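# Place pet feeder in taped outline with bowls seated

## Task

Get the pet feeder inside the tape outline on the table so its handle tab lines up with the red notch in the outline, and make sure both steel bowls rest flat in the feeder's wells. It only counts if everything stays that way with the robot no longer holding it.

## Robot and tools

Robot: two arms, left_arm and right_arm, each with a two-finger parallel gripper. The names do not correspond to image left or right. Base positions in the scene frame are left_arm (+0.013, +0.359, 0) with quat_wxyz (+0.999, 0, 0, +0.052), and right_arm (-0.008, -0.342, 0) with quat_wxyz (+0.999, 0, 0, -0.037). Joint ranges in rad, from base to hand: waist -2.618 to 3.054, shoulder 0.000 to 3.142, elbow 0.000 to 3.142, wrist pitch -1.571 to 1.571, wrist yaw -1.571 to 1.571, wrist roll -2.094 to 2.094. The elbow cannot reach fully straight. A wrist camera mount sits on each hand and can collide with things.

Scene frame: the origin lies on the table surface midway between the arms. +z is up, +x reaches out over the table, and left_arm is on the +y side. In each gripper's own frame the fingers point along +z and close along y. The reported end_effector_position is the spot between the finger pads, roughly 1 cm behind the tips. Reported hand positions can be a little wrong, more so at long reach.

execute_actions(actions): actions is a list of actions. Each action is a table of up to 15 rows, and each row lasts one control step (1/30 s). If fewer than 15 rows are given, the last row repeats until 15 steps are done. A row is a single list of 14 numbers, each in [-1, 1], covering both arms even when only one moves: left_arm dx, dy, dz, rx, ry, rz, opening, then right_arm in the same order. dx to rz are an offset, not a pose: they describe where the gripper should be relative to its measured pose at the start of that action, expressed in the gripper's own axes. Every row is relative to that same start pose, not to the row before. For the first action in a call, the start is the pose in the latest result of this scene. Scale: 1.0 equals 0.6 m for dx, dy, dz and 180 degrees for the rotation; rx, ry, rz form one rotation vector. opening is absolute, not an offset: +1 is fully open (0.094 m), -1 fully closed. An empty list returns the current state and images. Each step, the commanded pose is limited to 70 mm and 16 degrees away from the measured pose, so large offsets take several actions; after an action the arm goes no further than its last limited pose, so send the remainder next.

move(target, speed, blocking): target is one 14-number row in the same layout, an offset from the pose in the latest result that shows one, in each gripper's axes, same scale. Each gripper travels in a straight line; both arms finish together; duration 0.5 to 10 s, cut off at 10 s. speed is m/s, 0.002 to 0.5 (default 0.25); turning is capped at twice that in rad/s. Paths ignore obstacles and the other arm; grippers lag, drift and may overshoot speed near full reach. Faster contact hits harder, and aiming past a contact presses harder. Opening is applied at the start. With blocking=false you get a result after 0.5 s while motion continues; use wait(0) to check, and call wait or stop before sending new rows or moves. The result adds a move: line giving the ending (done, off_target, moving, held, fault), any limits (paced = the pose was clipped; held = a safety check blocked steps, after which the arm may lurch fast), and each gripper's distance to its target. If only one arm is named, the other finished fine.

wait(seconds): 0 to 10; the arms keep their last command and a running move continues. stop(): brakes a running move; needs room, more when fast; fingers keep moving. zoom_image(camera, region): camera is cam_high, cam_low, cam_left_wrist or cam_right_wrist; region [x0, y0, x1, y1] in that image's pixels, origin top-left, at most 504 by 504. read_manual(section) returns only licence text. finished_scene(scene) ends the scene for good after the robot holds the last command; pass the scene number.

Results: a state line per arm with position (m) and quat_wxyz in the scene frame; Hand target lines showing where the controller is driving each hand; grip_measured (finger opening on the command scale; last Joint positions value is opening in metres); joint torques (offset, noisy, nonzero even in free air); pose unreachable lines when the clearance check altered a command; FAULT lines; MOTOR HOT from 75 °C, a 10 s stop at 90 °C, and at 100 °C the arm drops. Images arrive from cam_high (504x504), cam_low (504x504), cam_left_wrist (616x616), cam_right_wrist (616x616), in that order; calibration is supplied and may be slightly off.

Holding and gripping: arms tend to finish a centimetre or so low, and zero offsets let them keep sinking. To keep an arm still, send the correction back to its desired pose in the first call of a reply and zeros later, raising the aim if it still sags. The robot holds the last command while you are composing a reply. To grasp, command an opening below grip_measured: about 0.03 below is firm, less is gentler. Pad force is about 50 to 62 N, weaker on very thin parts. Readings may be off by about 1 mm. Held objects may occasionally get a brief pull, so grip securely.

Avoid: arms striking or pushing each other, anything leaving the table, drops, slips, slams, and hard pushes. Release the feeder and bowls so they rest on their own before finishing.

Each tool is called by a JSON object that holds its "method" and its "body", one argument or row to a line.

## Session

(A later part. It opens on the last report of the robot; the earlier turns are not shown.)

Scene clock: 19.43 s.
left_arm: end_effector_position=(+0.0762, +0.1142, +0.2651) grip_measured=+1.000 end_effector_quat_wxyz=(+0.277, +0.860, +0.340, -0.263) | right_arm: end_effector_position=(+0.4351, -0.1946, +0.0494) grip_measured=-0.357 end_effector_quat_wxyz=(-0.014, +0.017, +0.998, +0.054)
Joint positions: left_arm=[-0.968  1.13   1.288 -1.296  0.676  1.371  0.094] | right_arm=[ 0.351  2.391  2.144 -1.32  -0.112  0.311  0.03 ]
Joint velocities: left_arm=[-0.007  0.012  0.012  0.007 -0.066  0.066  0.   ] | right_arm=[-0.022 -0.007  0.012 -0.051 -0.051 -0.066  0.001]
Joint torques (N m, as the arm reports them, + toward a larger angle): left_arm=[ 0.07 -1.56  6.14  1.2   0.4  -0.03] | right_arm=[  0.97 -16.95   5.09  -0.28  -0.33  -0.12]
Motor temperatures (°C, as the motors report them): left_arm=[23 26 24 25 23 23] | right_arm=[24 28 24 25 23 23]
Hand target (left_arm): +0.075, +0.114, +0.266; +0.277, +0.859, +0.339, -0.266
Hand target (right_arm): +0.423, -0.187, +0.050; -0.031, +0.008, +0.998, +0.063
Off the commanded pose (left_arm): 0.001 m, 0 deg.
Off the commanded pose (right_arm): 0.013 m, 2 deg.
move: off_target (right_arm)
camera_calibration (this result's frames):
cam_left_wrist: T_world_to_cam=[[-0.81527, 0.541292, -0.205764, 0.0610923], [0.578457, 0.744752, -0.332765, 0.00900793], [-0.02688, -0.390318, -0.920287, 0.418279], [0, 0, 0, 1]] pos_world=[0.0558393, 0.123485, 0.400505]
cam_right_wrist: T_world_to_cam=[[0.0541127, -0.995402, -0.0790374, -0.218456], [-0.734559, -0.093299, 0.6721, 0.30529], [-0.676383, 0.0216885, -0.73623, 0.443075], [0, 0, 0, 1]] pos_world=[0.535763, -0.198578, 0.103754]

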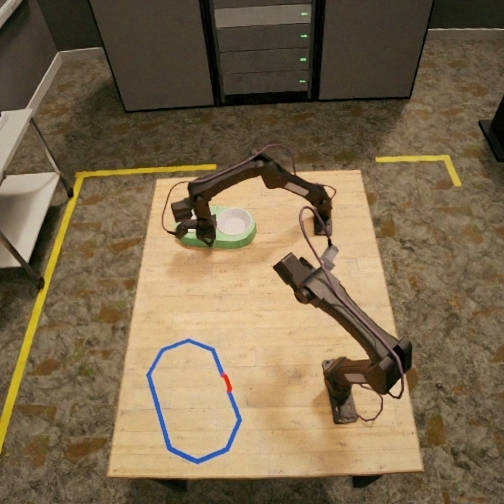

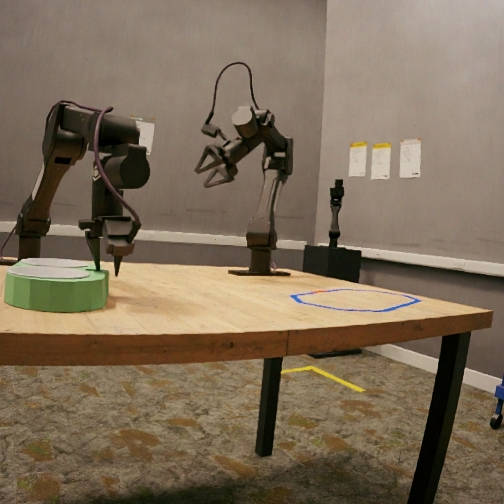

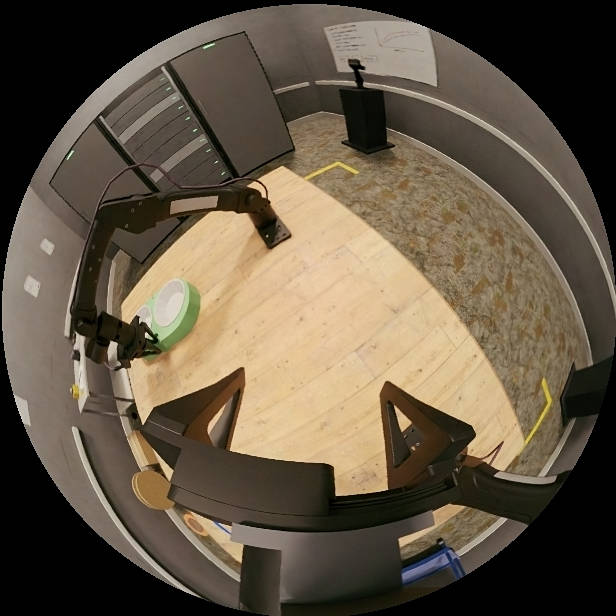

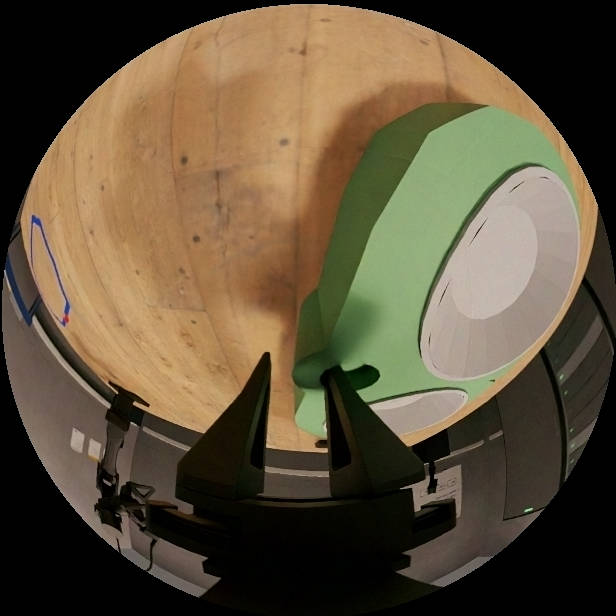

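{"method": "move", "body": {
  "target": [0,0,0,0,0,0,1, 0,0,0.005,0,0,0,-1],
  "speed": 0.05
}}

{"method": "move", "body": {
  "target": [0,0,0,0,0,0,1, 0.175,0.325,0,0,0,-0.6,-1],
  "speed": 0.15
}}

Scene clock: 20.30 s.
left_arm: end_effector_position=(+0.0769, +0.1145, +0.2646) grip_measured=+1.000 end_effector_quat_wxyz=(+0.277, +0.860, +0.340, -0.261) | right_arm: end_effector_position=(+0.4355, -0.1954, +0.0493) grip_measured=-0.687 end_effector_quat_wxyz=(-0.014, +0.017, +0.998, +0.053)
Joint positions: left_arm=[-0.968  1.13   1.288 -1.296  0.671  1.371  0.094] | right_arm=[ 0.35   2.391  2.144 -1.319 -0.109  0.309  0.015]
Joint velocities: left_arm=[ 0.002 -0.022 -0.002  0.007 -0.022  0.007  0.   ] | right_arm=[-0.027 -0.002  0.002 -0.007  0.051 -0.081 -0.   ]
Joint torques (N m, as the arm reports them, + toward a larger angle): left_arm=[-0.02 -1.53  6.03  1.2   0.4  -0.01] | right_arm=[  0.14 -15.87   6.06   0.06  -0.09   0.  ]
Motor temperatures (°C, as the motors report them): left_arm=[23 26 24 25 23 23] | right_arm=[24 28 24 25 23 23]
Hand target (left_arm): +0.076, +0.114, +0.265; +0.277, +0.860, +0.340, -0.263
Hand target (right_arm): +0.435, -0.194, +0.046; -0.015, +0.017, +0.998, +0.054
Off the commanded pose (left_arm): 0.001 m, 0 deg.
Off the commanded pose (right_arm): 0.003 m, 0 deg.
move: done
camera_calibration (this result's frames):
cam_left_wrist: T_world_to_cam=[[-0.815718, 0.540117, -0.20707, 0.0619303], [0.578008, 0.747086, -0.328284, 0.00677075], [-0.0226124, -0.387475, -0.921603, 0.417611], [0, 0, 0, 1]] pos_world=[0.0560472, 0.123306, 0.399918]
cam_right_wrist: T_world_to_cam=[[0.055712, -0.995507, -0.07657, -0.22008], [-0.73532, -0.0927875, 0.671339, 0.305966], [-0.675427, 0.0189018, -0.737185, 0.442364], [0, 0, 0, 1]] pos_world=[0.536028, -0.199063, 0.103846]

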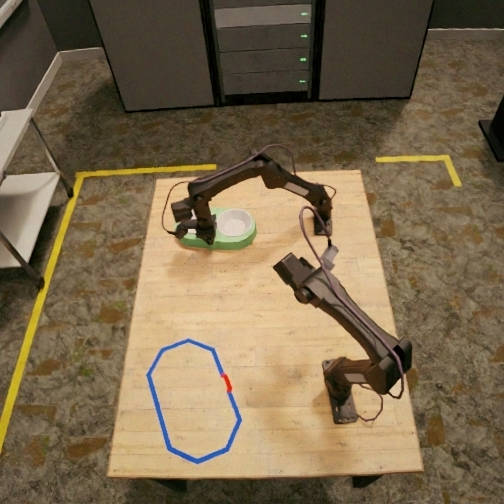

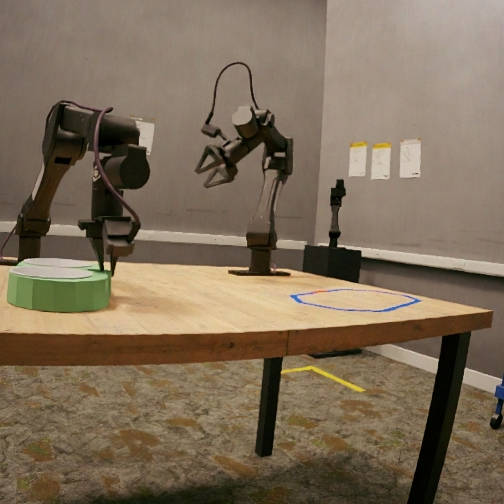

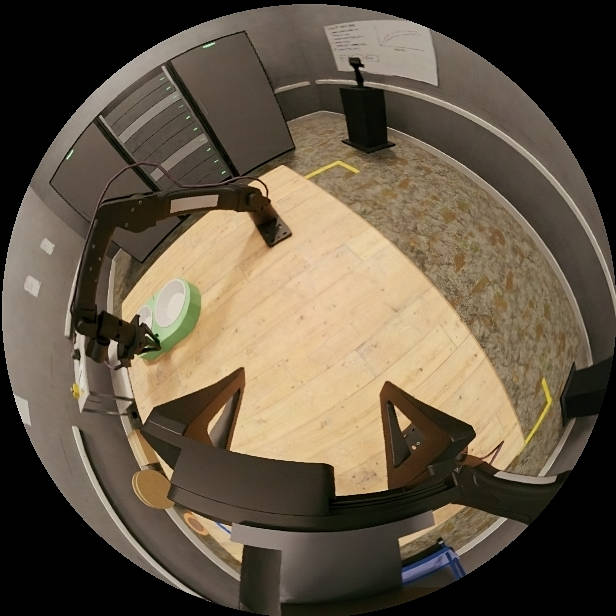

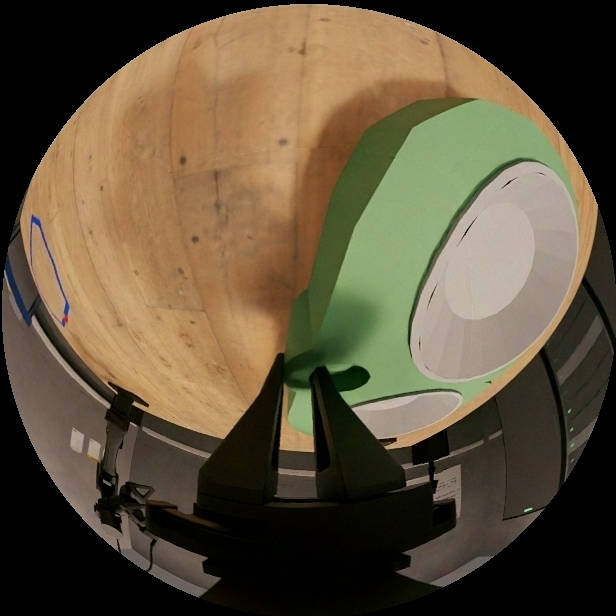

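Scene clock: 27.03 s.
left_arm: end_effector_position=(+0.0777, +0.1148, +0.2640) grip_measured=+1.000 end_effector_quat_wxyz=(+0.276, +0.861, +0.341, -0.258) | right_arm: end_effector_position=(+0.3293, -0.0086, +0.0600) grip_measured=-0.688 end_effector_quat_wxyz=(-0.006, +0.790, -0.611, -0.045)
Joint positions: left_arm=[-0.968  1.13   1.288 -1.296  0.666  1.371  0.094] | right_arm=[ 0.818  2.448  2.288 -1.414 -0.09  -1.081  0.015]
Joint velocities: left_arm=[ 0.002 -0.012 -0.007 -0.037 -0.022  0.007  0.   ] | right_arm=[ 0.002 -0.012 -0.007 -0.007 -0.022  0.022 -0.001]
Joint torques (N m, as the arm reports them, + toward a larger angle): left_arm=[ 0.05 -1.49  5.98  1.2   0.46 -0.01] | right_arm=[  0.45 -16.35  10.28   0.09  -0.22  -0.19]
Motor temperatures (°C, as the motors report them): left_arm=[23 26 25 25 23 23] | right_arm=[24 29 24 25 23 23]
Hand target (left_arm): +0.077, +0.115, +0.265; +0.277, +0.860, +0.340, -0.261
Hand target (right_arm): +0.334, +0.003, +0.070; -0.033, +0.798, -0.600, -0.048
Off the commanded pose (left_arm): 0.001 m, 0 deg.
Off the commanded pose (right_arm): 0.018 m, 4 deg.
move: off_target (right_arm)
camera_calibration (this result's frames):
cam_left_wrist: T_world_to_cam=[[-0.816159, 0.538945, -0.208382, 0.0627686], [0.577536, 0.749405, -0.323797, 0.00453754], [-0.0183463, -0.384618, -0.922893, 0.41693], [0, 0, 0, 1]] pos_world=[0.0562577, 0.12313, 0.399331]
cam_right_wrist: T_world_to_cam=[[0.941792, 0.336127, -0.00680074, -0.312008], [0.274037, -0.755792, 0.594711, -0.0954339], [0.194758, -0.561958, -0.803911, 0.0874553], [0, 0, 0, 1]] pos_world=[0.302966, 0.081892, 0.12494]

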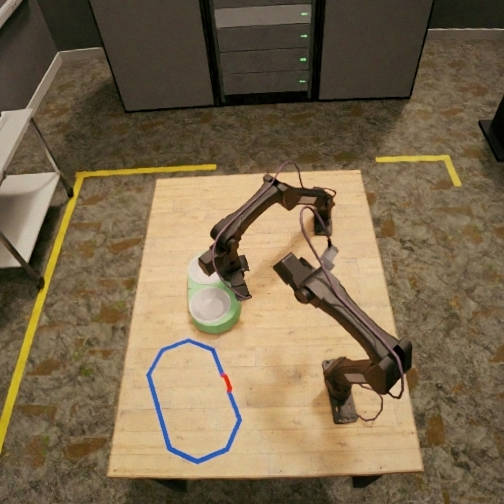

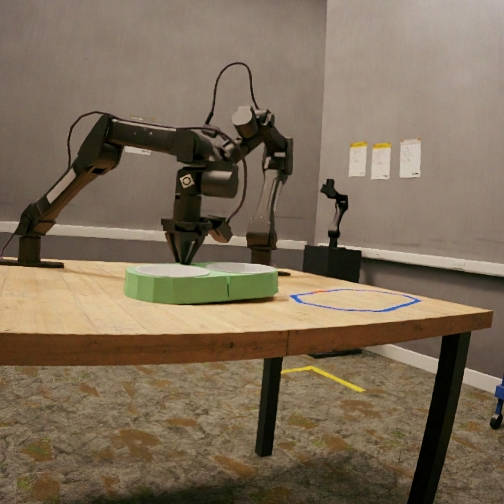

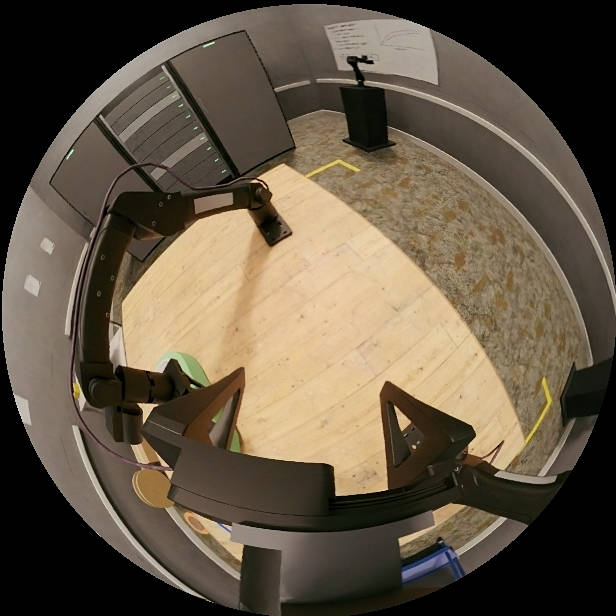

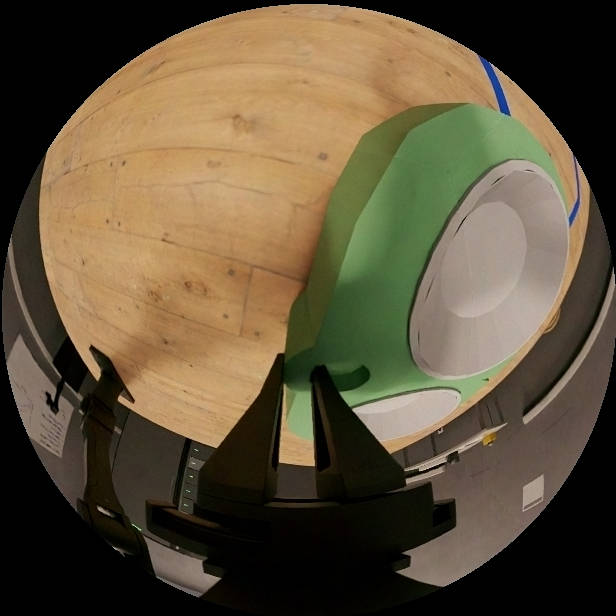

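{"method": "move", "body": {
  "target": [0,0,0,0,0,0,1, 0,0,0.015,0,0,0,-1],
  "speed": 0.05
}}

{"method": "move", "body": {
  "target": [0,0,0,0,0,0,1, 0,0,0,0,0,0,-0.4]
}}

{"method": "move", "body": {
  "target": [0,0,0,0,0,0,1, 0,0,-0.12,0,0,0,-0.4],
  "speed": 0.15
}}

{"method": "move", "body": {
  "target": [0.335,0.358,0.212,-0.025,0.257,-0.325,-0.36, 0.45,0.2,-0.15,0,0,0,-0.4]
}}

Scene clock: 28.13 s.
left_arm: end_effector_position=(+0.0785, +0.1152, +0.2635) grip_measured=+1.000 end_effector_quat_wxyz=(+0.276, +0.861, +0.342, -0.256) | right_arm: end_effector_position=(+0.3298, -0.0133, +0.0518) grip_measured=-0.688 end_effector_quat_wxyz=(+0.002, +0.791, -0.611, -0.035)
Joint positions: left_arm=[-0.968  1.13   1.288 -1.296  0.66   1.371  0.094] | right_arm=[ 0.818  2.448  2.257 -1.396 -0.069 -1.083  0.015]
Joint velocities: left_arm=[-0.002 -0.007 -0.007 -0.066  0.022 -0.007  0.   ] | right_arm=[-0.012 -0.007  0.002 -0.037 -0.007 -0.022 -0.001]
Joint torques (N m, as the arm reports them, + toward a larger angle): left_arm=[ 0.01 -1.56  6.22  1.2   0.42  0.01] | right_arm=[  0.18 -16.56   6.2    0.11  -0.27   0.  ]
Motor temperatures (°C, as the motors report them): left_arm=[23 26 25 25 24 23] | right_arm=[24 29 25 25 23 23]
Hand target (left_arm): +0.078, +0.115, +0.264; +0.276, +0.861, +0.341, -0.258
Hand target (right_arm): +0.329, -0.008, +0.051; -0.006, +0.790, -0.611, -0.044
Off the commanded pose (left_arm): 0.001 m, 0 deg.
Off the commanded pose (right_arm): 0.005 m, 1 deg.
move: done
camera_calibration (this result's frames):
cam_left_wrist: T_world_to_cam=[[-0.816623, 0.537693, -0.209794, 0.0636674], [0.577007, 0.751872, -0.318984, 0.0021493], [-0.0137775, -0.381542, -0.924249, 0.416187], [0, 0, 0, 1]] pos_world=[0.0564861, 0.122943, 0.398703]
cam_right_wrist: T_world_to_cam=[[0.940995, 0.338242, -0.0109665, -0.310377], [0.273182, -0.74007, 0.614547, -0.0947835], [0.19975, -0.581282, -0.788804, 0.0753914], [0, 0, 0, 1]] pos_world=[0.302897, 0.0786599, 0.114314]

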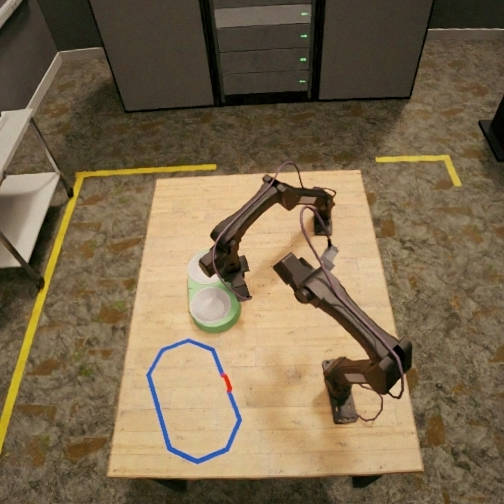

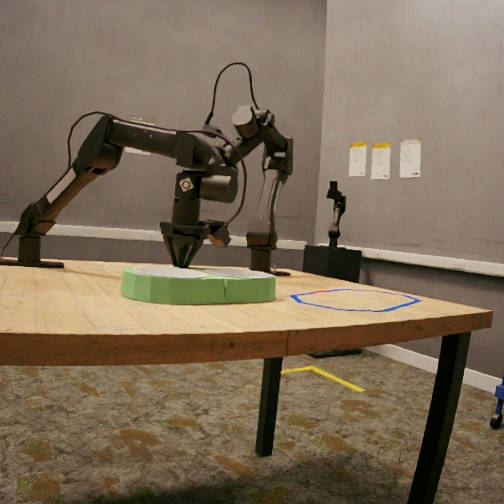

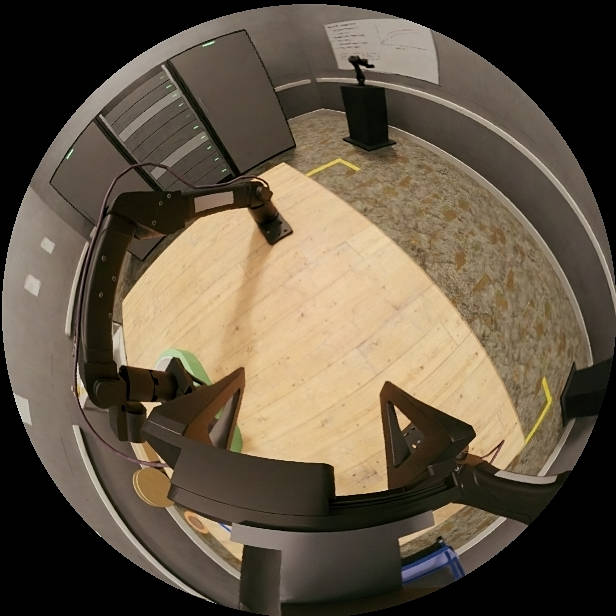

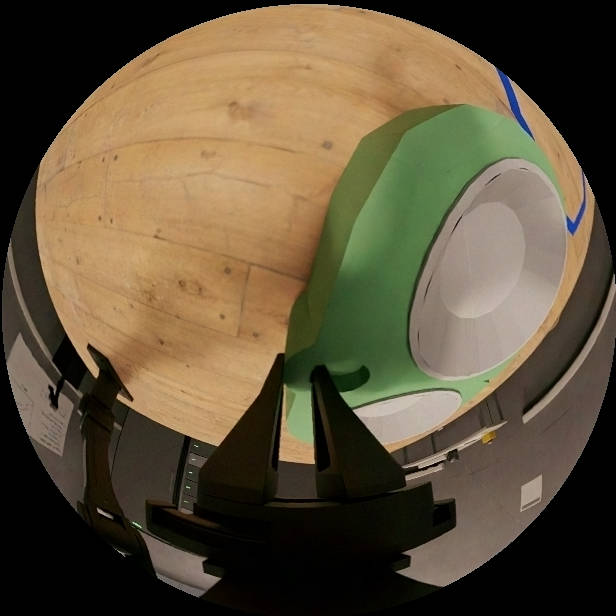

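Scene clock: 28.63 s.
left_arm: end_effector_position=(+0.0791, +0.1154, +0.2630) grip_measured=+1.000 end_effector_quat_wxyz=(+0.275, +0.862, +0.343, -0.253) | right_arm: end_effector_position=(+0.3302, -0.0137, +0.0518) grip_measured=-0.403 end_effector_quat_wxyz=(+0.002, +0.791, -0.611, -0.034)
Joint positions: left_arm=[-0.968  1.13   1.288 -1.296  0.655  1.371  0.094] | right_arm=[ 0.818  2.448  2.257 -1.395 -0.066 -1.083  0.028]
Joint velocities: left_arm=[-0.017 -0.017 -0.012 -0.037 -0.022 -0.037  0.   ] | right_arm=[-0.007 -0.007 -0.012  0.022  0.051  0.022  0.001]
Joint torques (N m, as the arm reports them, + toward a larger angle): left_arm=[-0.03 -1.69  6.1   1.18  0.38  0.01] | right_arm=[  0.07 -16.23   6.94  -0.11  -0.1   -0.03]
Motor temperatures (°C, as the motors report them): left_arm=[23 26 25 25 24 23] | right_arm=[24 29 25 25 23 23]
Hand target (left_arm): +0.078, +0.115, +0.264; +0.276, +0.861, +0.342, -0.256
Hand target (right_arm): +0.330, -0.013, +0.052; +0.002, +0.791, -0.611, -0.035
Off the commanded pose (left_arm): 0.001 m, 0 deg.
Off the commanded pose (right_arm): 0.001 m, 0 deg.
move: done
camera_calibration (this result's frames):
cam_left_wrist: T_world_to_cam=[[-0.817018, 0.536611, -0.211022, 0.0644466], [0.576528, 0.753997, -0.314808, 0.0000833123], [-0.00981945, -0.378864, -0.9254, 0.415531], [0, 0, 0, 1]] pos_world=[0.0566863, 0.122784, 0.398158]
cam_right_wrist: T_world_to_cam=[[0.941002, 0.338268, -0.00942943, -0.310757], [0.271773, -0.738834, 0.616655, -0.0947547], [0.201628, -0.582837, -0.787177, 0.0743534], [0, 0, 0, 1]] pos_world=[0.303183, 0.0784471, 0.11403]

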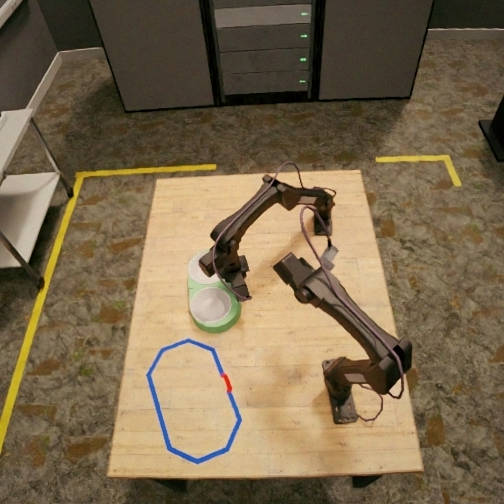

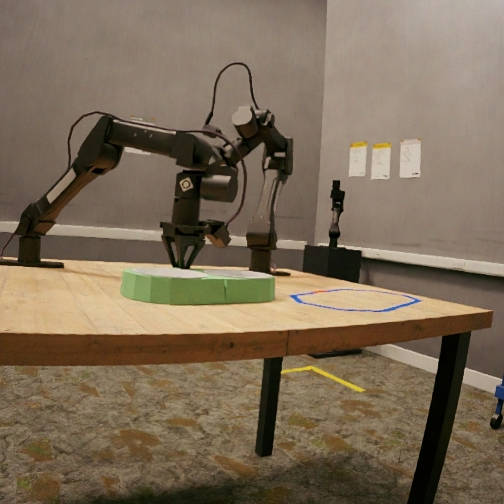

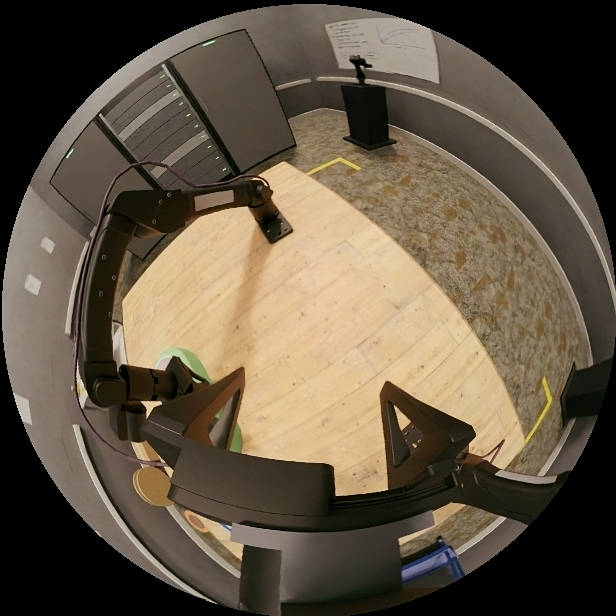

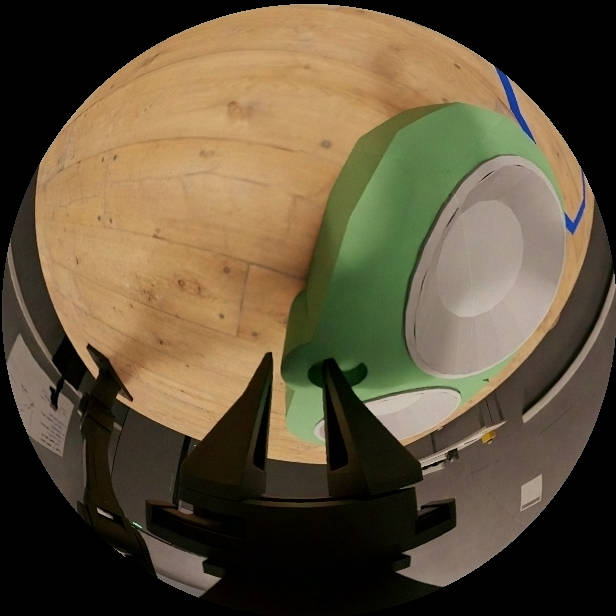

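Scene clock: 29.57 s.
left_arm: end_effector_position=(+0.0799, +0.1158, +0.2624) grip_measured=+1.000 end_effector_quat_wxyz=(+0.275, +0.862, +0.344, -0.251) | right_arm: end_effector_position=(+0.3312, -0.0136, +0.1079) grip_measured=-0.403 end_effector_quat_wxyz=(-0.023, +0.792, -0.610, -0.028)
Joint positions: left_arm=[-0.968  1.13   1.288 -1.296  0.649  1.371  0.094] | right_arm=[ 0.818  2.421  2.434 -1.547 -0.062 -1.083  0.028]
Joint velocities: left_arm=[-0.017 -0.002 -0.002 -0.095  0.037 -0.066  0.   ] | right_arm=[-0.012  0.002 -0.012  0.022 -0.037 -0.037  0.   ]
Joint torques (N m, as the arm reports them, + toward a larger angle): left_arm=[ 0.   -1.74  6.03  1.21  0.44 -0.06] | right_arm=[ -0.44 -18.08   8.7   -0.13  -0.08  -0.07]
Motor temperatures (°C, as the motors report them): left_arm=[23 26 25 25 24 23] | right_arm=[24 29 25 25 23 23]
Hand target (left_arm): +0.079, +0.115, +0.263; +0.275, +0.862, +0.343, -0.253
Hand target (right_arm): +0.334, -0.015, +0.123; -0.039, +0.790, -0.611, -0.027
Off the commanded pose (left_arm): 0.001 m, 0 deg.
Off the commanded pose (right_arm): 0.016 m, 3 deg.
joint sent to its limit (right arm) — the command would take joint 4 (wrist pitch) past its lower limit, so that joint was sent only as far as its limit.
move: off_target (right_arm)
camera_calibration (this result's frames):
cam_left_wrist: T_world_to_cam=[[-0.817466, 0.535366, -0.212444, 0.0653462], [0.575953, 0.756432, -0.309983, -0.00229605], [-0.00525459, -0.375759, -0.926703, 0.414761], [0, 0, 0, 1]] pos_world=[0.0569201, 0.122603, 0.39753]
cam_right_wrist: T_world_to_cam=[[0.940379, 0.337721, 0.0403992, -0.316363], [0.246715, -0.759044, 0.602481, -0.12004], [0.234135, -0.556593, -0.79711, 0.109069], [0, 0, 0, 1]] pos_world=[0.301579, 0.0764336, 0.172043]

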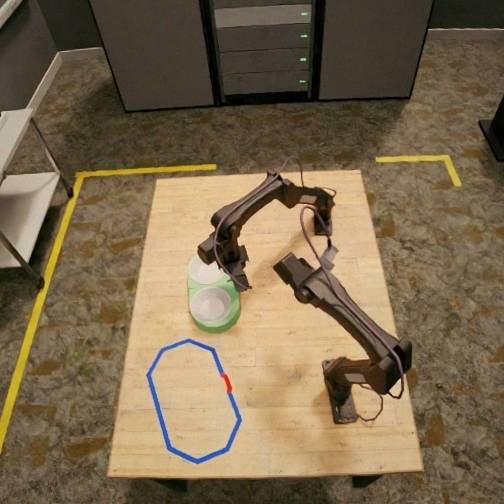

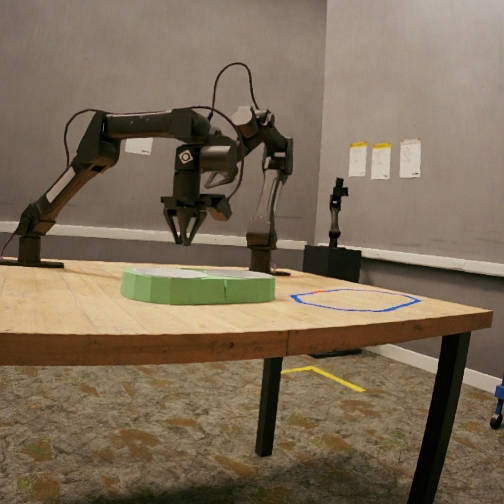

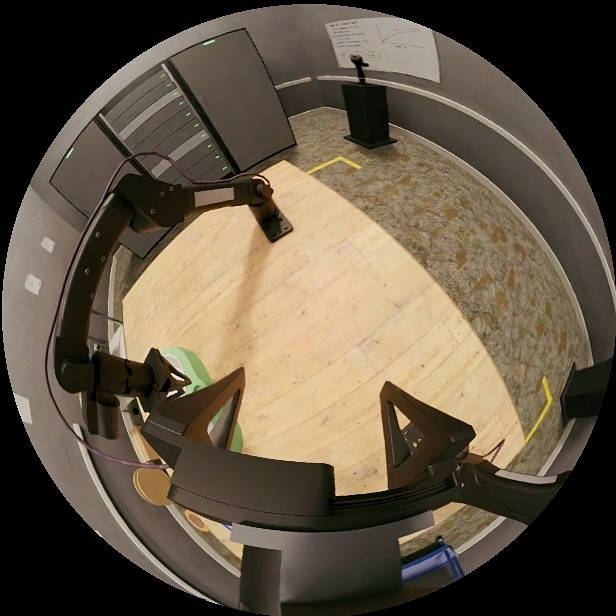

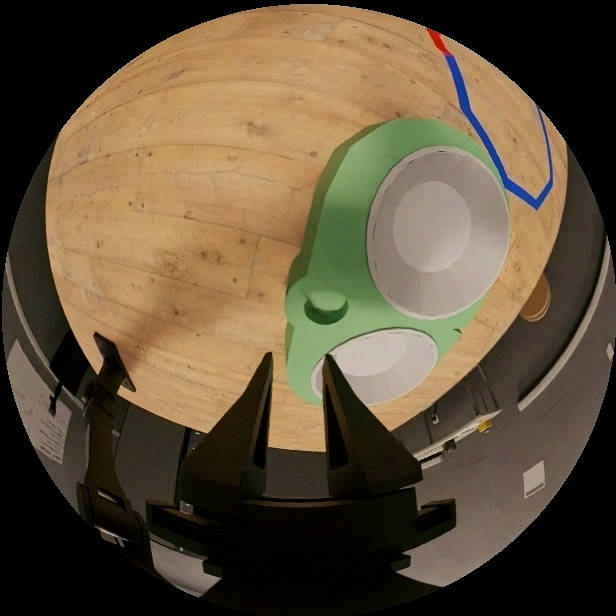

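Scene clock: 32.73 s.
left_arm: end_effector_position=(+0.3289, -0.0081, +0.1040) grip_measured=-0.359 end_effector_quat_wxyz=(+0.031, +0.613, +0.790, -0.003) | right_arm: end_effector_position=(+0.2977, -0.3116, +0.1814) grip_measured=-0.403 end_effector_quat_wxyz=(-0.022, +0.789, -0.614, -0.016)
Joint positions: left_arm=[-0.968  2.474  2.514 -1.55  -0.007  0.455  0.03 ] | right_arm=[ 0.138  1.715  1.673 -1.523 -0.054 -1.756  0.028]
Joint velocities: left_arm=[-0.002 -0.017 -0.012 -0.066  0.007 -0.066 -0.   ] | right_arm=[-0.002  0.012  0.007  0.051 -0.051 -0.037 -0.   ]
Joint torques (N m, as the arm reports them, + toward a larger angle): left_arm=[  0.63 -12.18   7.7    0.38  -0.06  -0.12] | right_arm=[ -0.18 -11.12   6.02  -0.24  -0.12  -0.11]
Motor temperatures (°C, as the motors report them): left_arm=[23 27 25 25 23 23] | right_arm=[24 29 24 25 23 23]
Hand target (left_arm): +0.333, -0.006, +0.110; +0.038, +0.607, +0.794, -0.001
Hand target (right_arm): +0.290, -0.312, +0.186; -0.025, +0.792, -0.610, -0.019
Off the commanded pose (left_arm): 0.008 m, 4 deg.
Off the commanded pose (right_arm): 0.013 m, 1 deg.
joint sent to its limit (left arm) — the command would take joint 4 (wrist pitch) past its lower limit, so that joint was sent only as far as its limit.
move: off_target (left_arm, right_arm)
camera_calibration (this result's frames):
cam_left_wrist: T_world_to_cam=[[-0.921079, -0.388083, -0.0317035, 0.309311], [-0.373614, 0.857927, 0.352667, 0.143095], [-0.109665, 0.336679, -0.935212, 0.263749], [0, 0, 0, 1]] pos_world=[0.367286, -0.0915258, 0.206003]
cam_right_wrist: T_world_to_cam=[[0.942642, 0.329887, 0.0510042, -0.192176], [0.229534, -0.751514, 0.618499, -0.377704], [0.242365, -0.571315, -0.784129, 0.000284362], [0, 0, 0, 1]] pos_world=[0.267781, -0.220291, 0.243634]

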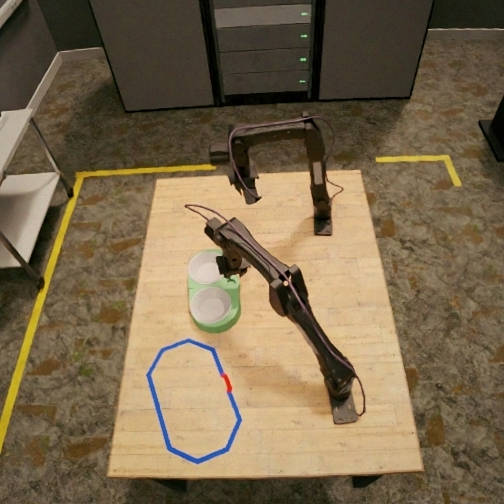

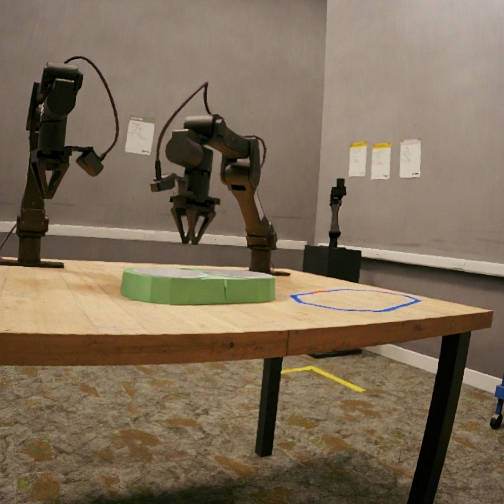

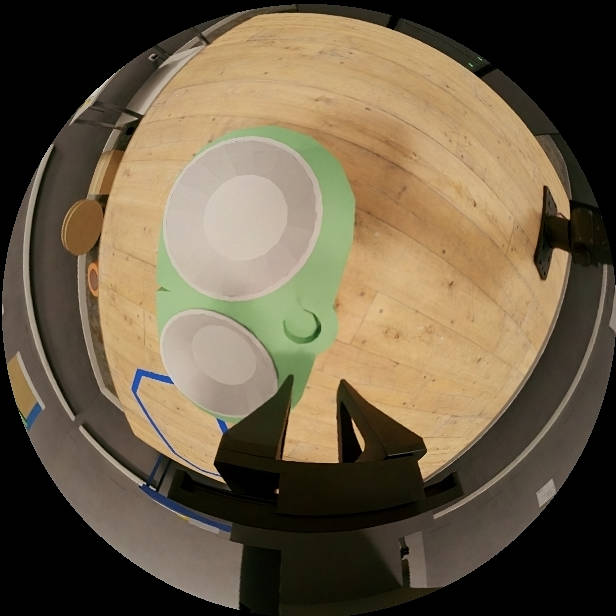

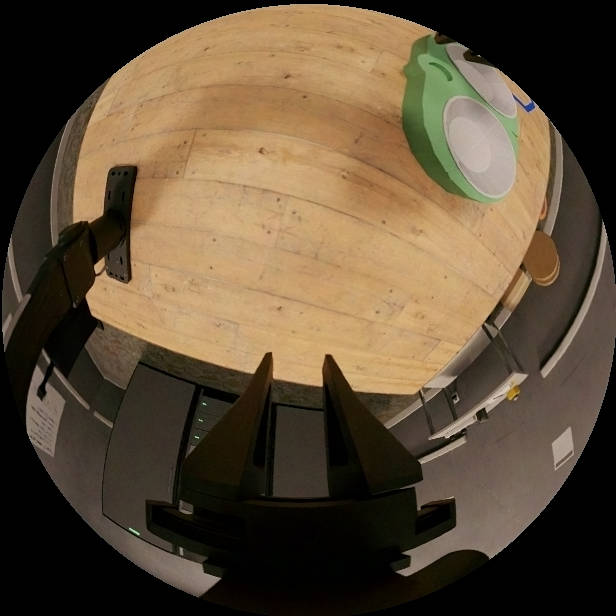

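{"method": "move", "body": {
  "target": [-0.042,0,0.04,0,0,0,-0.36, 0,0,0,0,0,0,-0.4],
  "speed": 0.06
}}

Scene clock: 33.77 s.
left_arm: end_effector_position=(+0.3380, -0.0286, +0.0788) grip_measured=-0.359 end_effector_quat_wxyz=(+0.036, +0.611, +0.791, -0.004) | right_arm: end_effector_position=(+0.2976, -0.3121, +0.1814) grip_measured=-0.403 end_effector_quat_wxyz=(-0.021, +0.790, -0.613, -0.015)
Joint positions: left_arm=[-0.98   2.607  2.663 -1.555 -0.007  0.439  0.03 ] | right_arm=[ 0.138  1.715  1.673 -1.524 -0.051 -1.757  0.028]
Joint velocities: left_arm=[-0.017 -0.032  0.022 -0.037 -0.081 -0.051 -0.001] | right_arm=[ 0.002  0.017  0.002  0.007 -0.051 -0.007  0.   ]
Joint torques (N m, as the arm reports them, + toward a larger angle): left_arm=[ -1.   -12.22   7.67   0.44   0.02  -0.05] | right_arm=[ 0.06 -8.93  6.9  -0.05 -0.07 -0.02]
Motor temperatures (°C, as the motors report them): left_arm=[23 27 25 25 23 23] | right_arm=[24 29 24 25 23 23]
Hand target (left_arm): +0.336, -0.033, +0.081; +0.041, +0.612, +0.790, -0.005
Hand target (right_arm): +0.298, -0.312, +0.181; -0.022, +0.789, -0.614, -0.016
Off the commanded pose (left_arm): 0.006 m, 1 deg.
Off the commanded pose (right_arm): 0.001 m, 0 deg.
joint sent to its limit (left arm) — the command would take joint 4 (wrist pitch) past its lower limit, so that joint was sent only as far as its limit.
move: done
camera_calibration (this result's frames):
cam_left_wrist: T_world_to_cam=[[-0.919532, -0.39152, -0.0342333, 0.308595], [-0.37879, 0.859663, 0.342779, 0.175566], [-0.104776, 0.328164, -0.938792, 0.2464], [0, 0, 0, 1]] pos_world=[0.376083, -0.110966, 0.181702]
cam_right_wrist: T_world_to_cam=[[0.942276, 0.331103, 0.0498713, -0.191244], [0.230456, -0.749351, 0.620776, -0.378097], [0.242912, -0.573449, -0.7824, -0.00117943], [0, 0, 0, 1]] pos_world=[0.267626, -0.220682, 0.243328]

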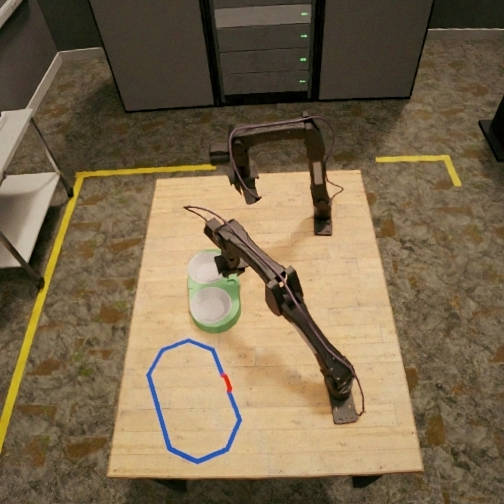

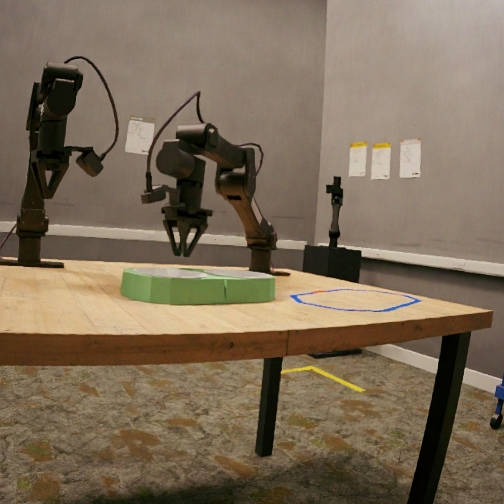

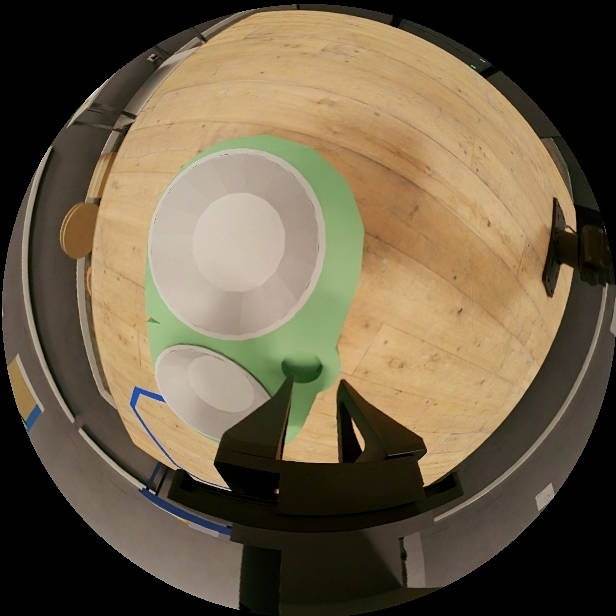

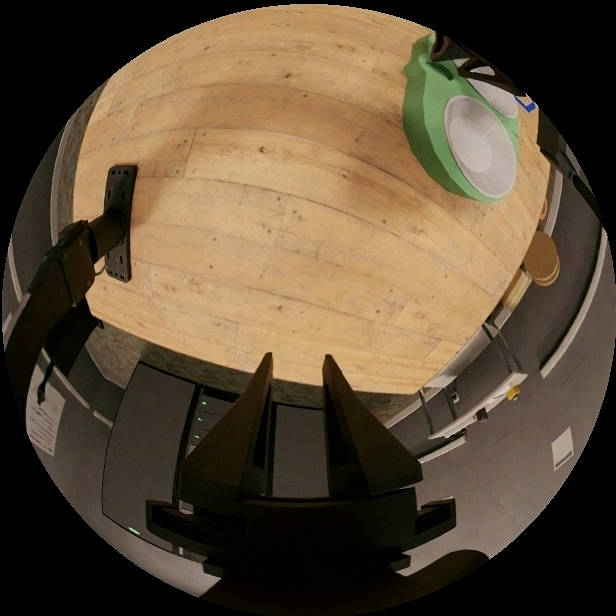

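Shift ~8 mm toward -y (image right) and descend.

{"method": "move", "body": {
  "target": [0,-0.016,0,0,0,0,-0.36, 0,0,0,0,0,0,-0.4],
  "speed": 0.04
}}

{"method": "move", "body": {
  "target": [0,0,0.05,0,0,0,-0.36, 0,0,0,0,0,0,-0.4],
  "speed": 0.04
}}

Scene clock: 34.87 s.
left_arm: end_effector_position=(+0.3316, -0.0261, +0.0713) grip_measured=-0.359 end_effector_quat_wxyz=(+0.025, +0.609, +0.793, -0.002) | right_arm: end_effector_position=(+0.2976, -0.3127, +0.1814) grip_measured=-0.403 end_effector_quat_wxyz=(-0.020, +0.790, -0.613, -0.014)
Joint positions: left_arm=[-0.987  2.576  2.574 -1.519 -0.007  0.427  0.03 ] | right_arm=[ 0.138  1.715  1.673 -1.524 -0.048 -1.757  0.028]
Joint velocities: left_arm=[-0.007 -0.012 -0.007  0.022 -0.095 -0.037 -0.001] | right_arm=[ 0.017 -0.002 -0.007 -0.022 -0.022 -0.007 -0.   ]
Joint torques (N m, as the arm reports them, + toward a larger angle): left_arm=[ -0.96 -13.86   5.02   0.54   0.02  -0.03] | right_arm=[ 0.06 -8.92  6.91 -0.05 -0.07 -0.03]
Motor temperatures (°C, as the motors report them): left_arm=[23 28 25 25 23 23] | right_arm=[24 28 24 25 23 23]
Hand target (left_arm): +0.329, -0.031, +0.078; +0.035, +0.611, +0.791, -0.004
Hand target (right_arm): +0.298, -0.312, +0.181; -0.021, +0.790, -0.613, -0.015
Off the commanded pose (left_arm): 0.009 m, 1 deg.
Off the commanded pose (right_arm): 0.001 m, 0 deg.
move: done
camera_calibration (this result's frames):
cam_left_wrist: T_world_to_cam=[[-0.918045, -0.39554, -0.0272322, 0.302228], [-0.377784, 0.851857, 0.362793, 0.171625], [-0.120301, 0.343348, -0.931472, 0.242912], [0, 0, 0, 1]] pos_world=[0.371518, -0.11006, 0.172232]
cam_right_wrist: T_world_to_cam=[[0.942271, 0.331254, 0.0489434, -0.19086], [0.230306, -0.747224, 0.62339, -0.378308], [0.243072, -0.576131, -0.780378, -0.00281597], [0, 0, 0, 1]] pos_world=[0.267653, -0.22108, 0.242977]

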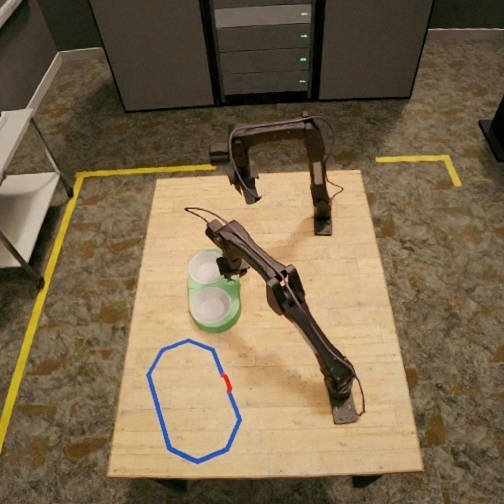

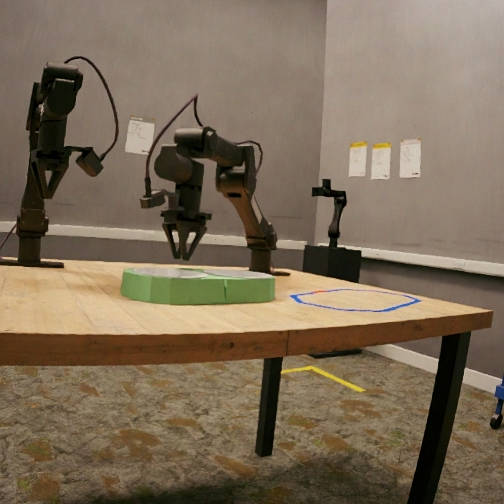

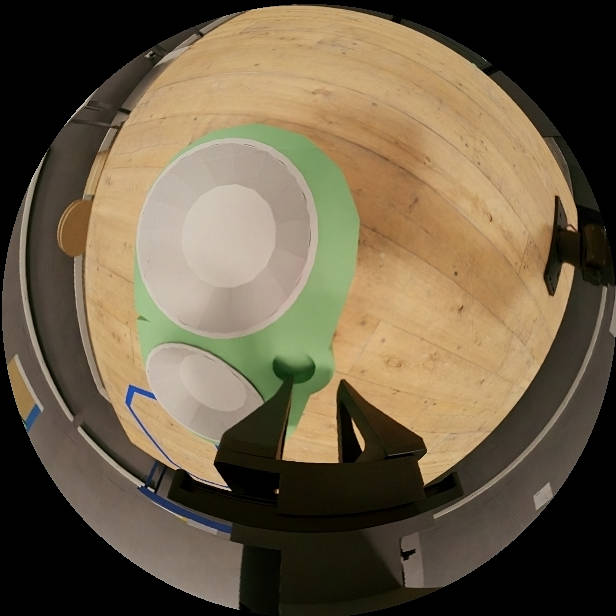

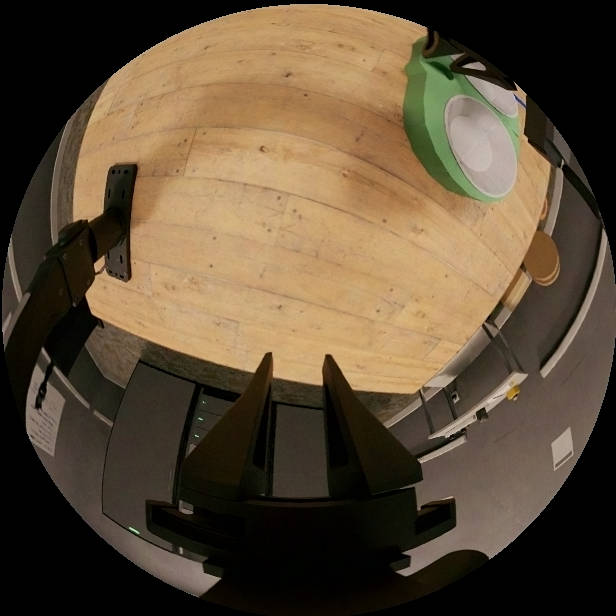

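Scene clock: 35.87 s.
left_arm: end_effector_position=(+0.3302, -0.0244, +0.0413) grip_measured=-0.359 end_effector_quat_wxyz=(+0.016, +0.609, +0.793, +0.000) | right_arm: end_effector_position=(+0.2977, -0.3133, +0.1814) grip_measured=-0.403 end_effector_quat_wxyz=(-0.019, +0.790, -0.613, -0.013)
Joint positions: left_arm=[-0.987  2.551  2.407 -1.395 -0.008  0.427  0.03 ] | right_arm=[ 0.138  1.715  1.673 -1.524 -0.045 -1.757  0.028]
Joint velocities: left_arm=[-0.012 -0.002 -0.007  0.051 -0.007 -0.007  0.   ] | right_arm=[-0.002  0.002 -0.007  0.051 -0.037 -0.051 -0.   ]
Joint torques (N m, as the arm reports them, + toward a larger angle): left_arm=[ -0.01 -13.24   4.56   0.71  -0.02  -0.05] | right_arm=[ 0.07 -8.92  6.91 -0.05 -0.07 -0.03]
Motor temperatures (°C, as the motors report them): left_arm=[23 28 25 25 23 23] | right_arm=[24 28 25 25 23 23]
Hand target (left_arm): +0.332, -0.027, +0.041; +0.025, +0.609, +0.793, -0.002
Hand target (right_arm): +0.298, -0.313, +0.181; -0.020, +0.790, -0.613, -0.014
Off the commanded pose (left_arm): 0.004 m, 1 deg.
Off the commanded pose (right_arm): 0.001 m, 0 deg.
move: done
camera_calibration (this result's frames):
cam_left_wrist: T_world_to_cam=[[-0.918321, -0.395196, -0.0225345, 0.300776], [-0.373598, 0.846508, 0.379273, 0.178317], [-0.130812, 0.356713, -0.92501, 0.217773], [0, 0, 0, 1]] pos_world=[0.371315, -0.109764, 0.14059]
cam_right_wrist: T_world_to_cam=[[0.942267, 0.331386, 0.0481183, -0.19052], [0.230171, -0.745326, 0.625708, -0.378491], [0.243215, -0.578509, -0.778572, -0.00427145], [0, 0, 0, 1]] pos_world=[0.267678, -0.221435, 0.242667]

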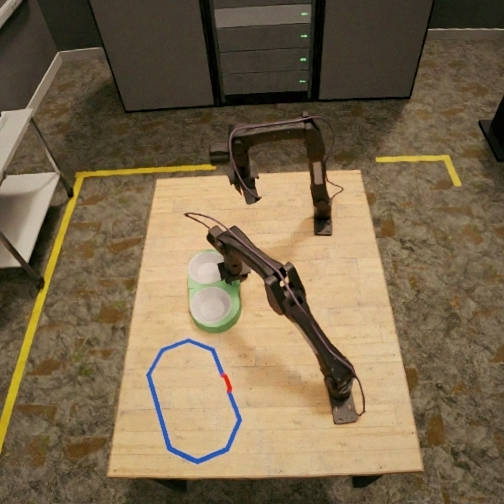

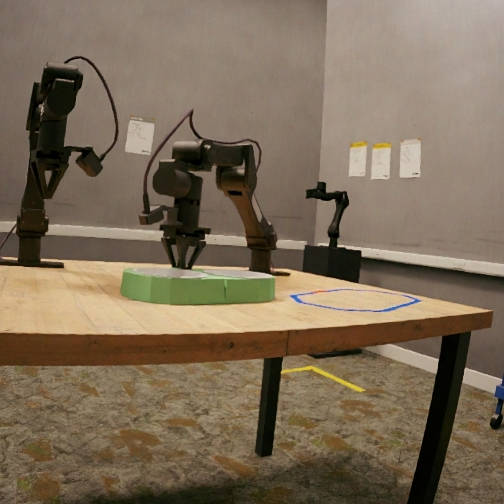

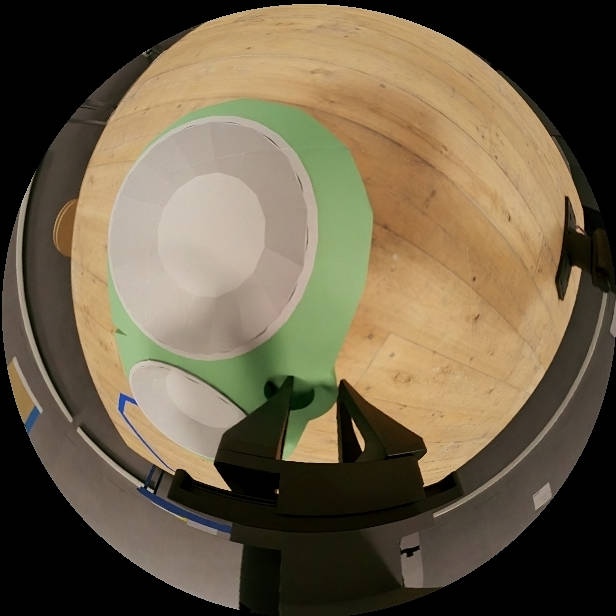

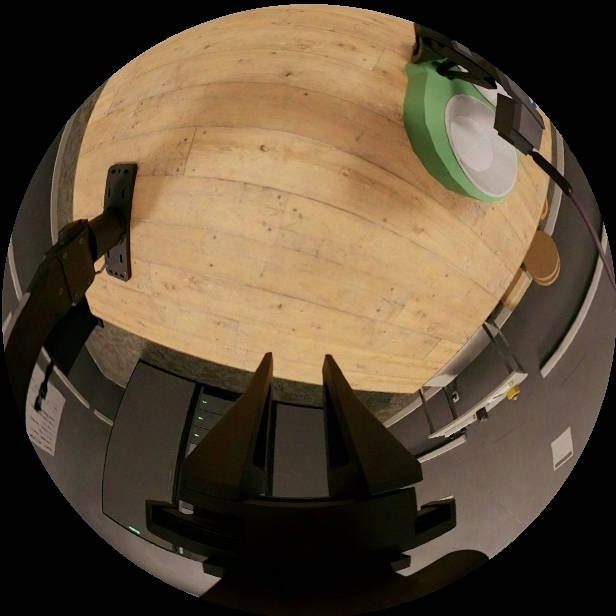

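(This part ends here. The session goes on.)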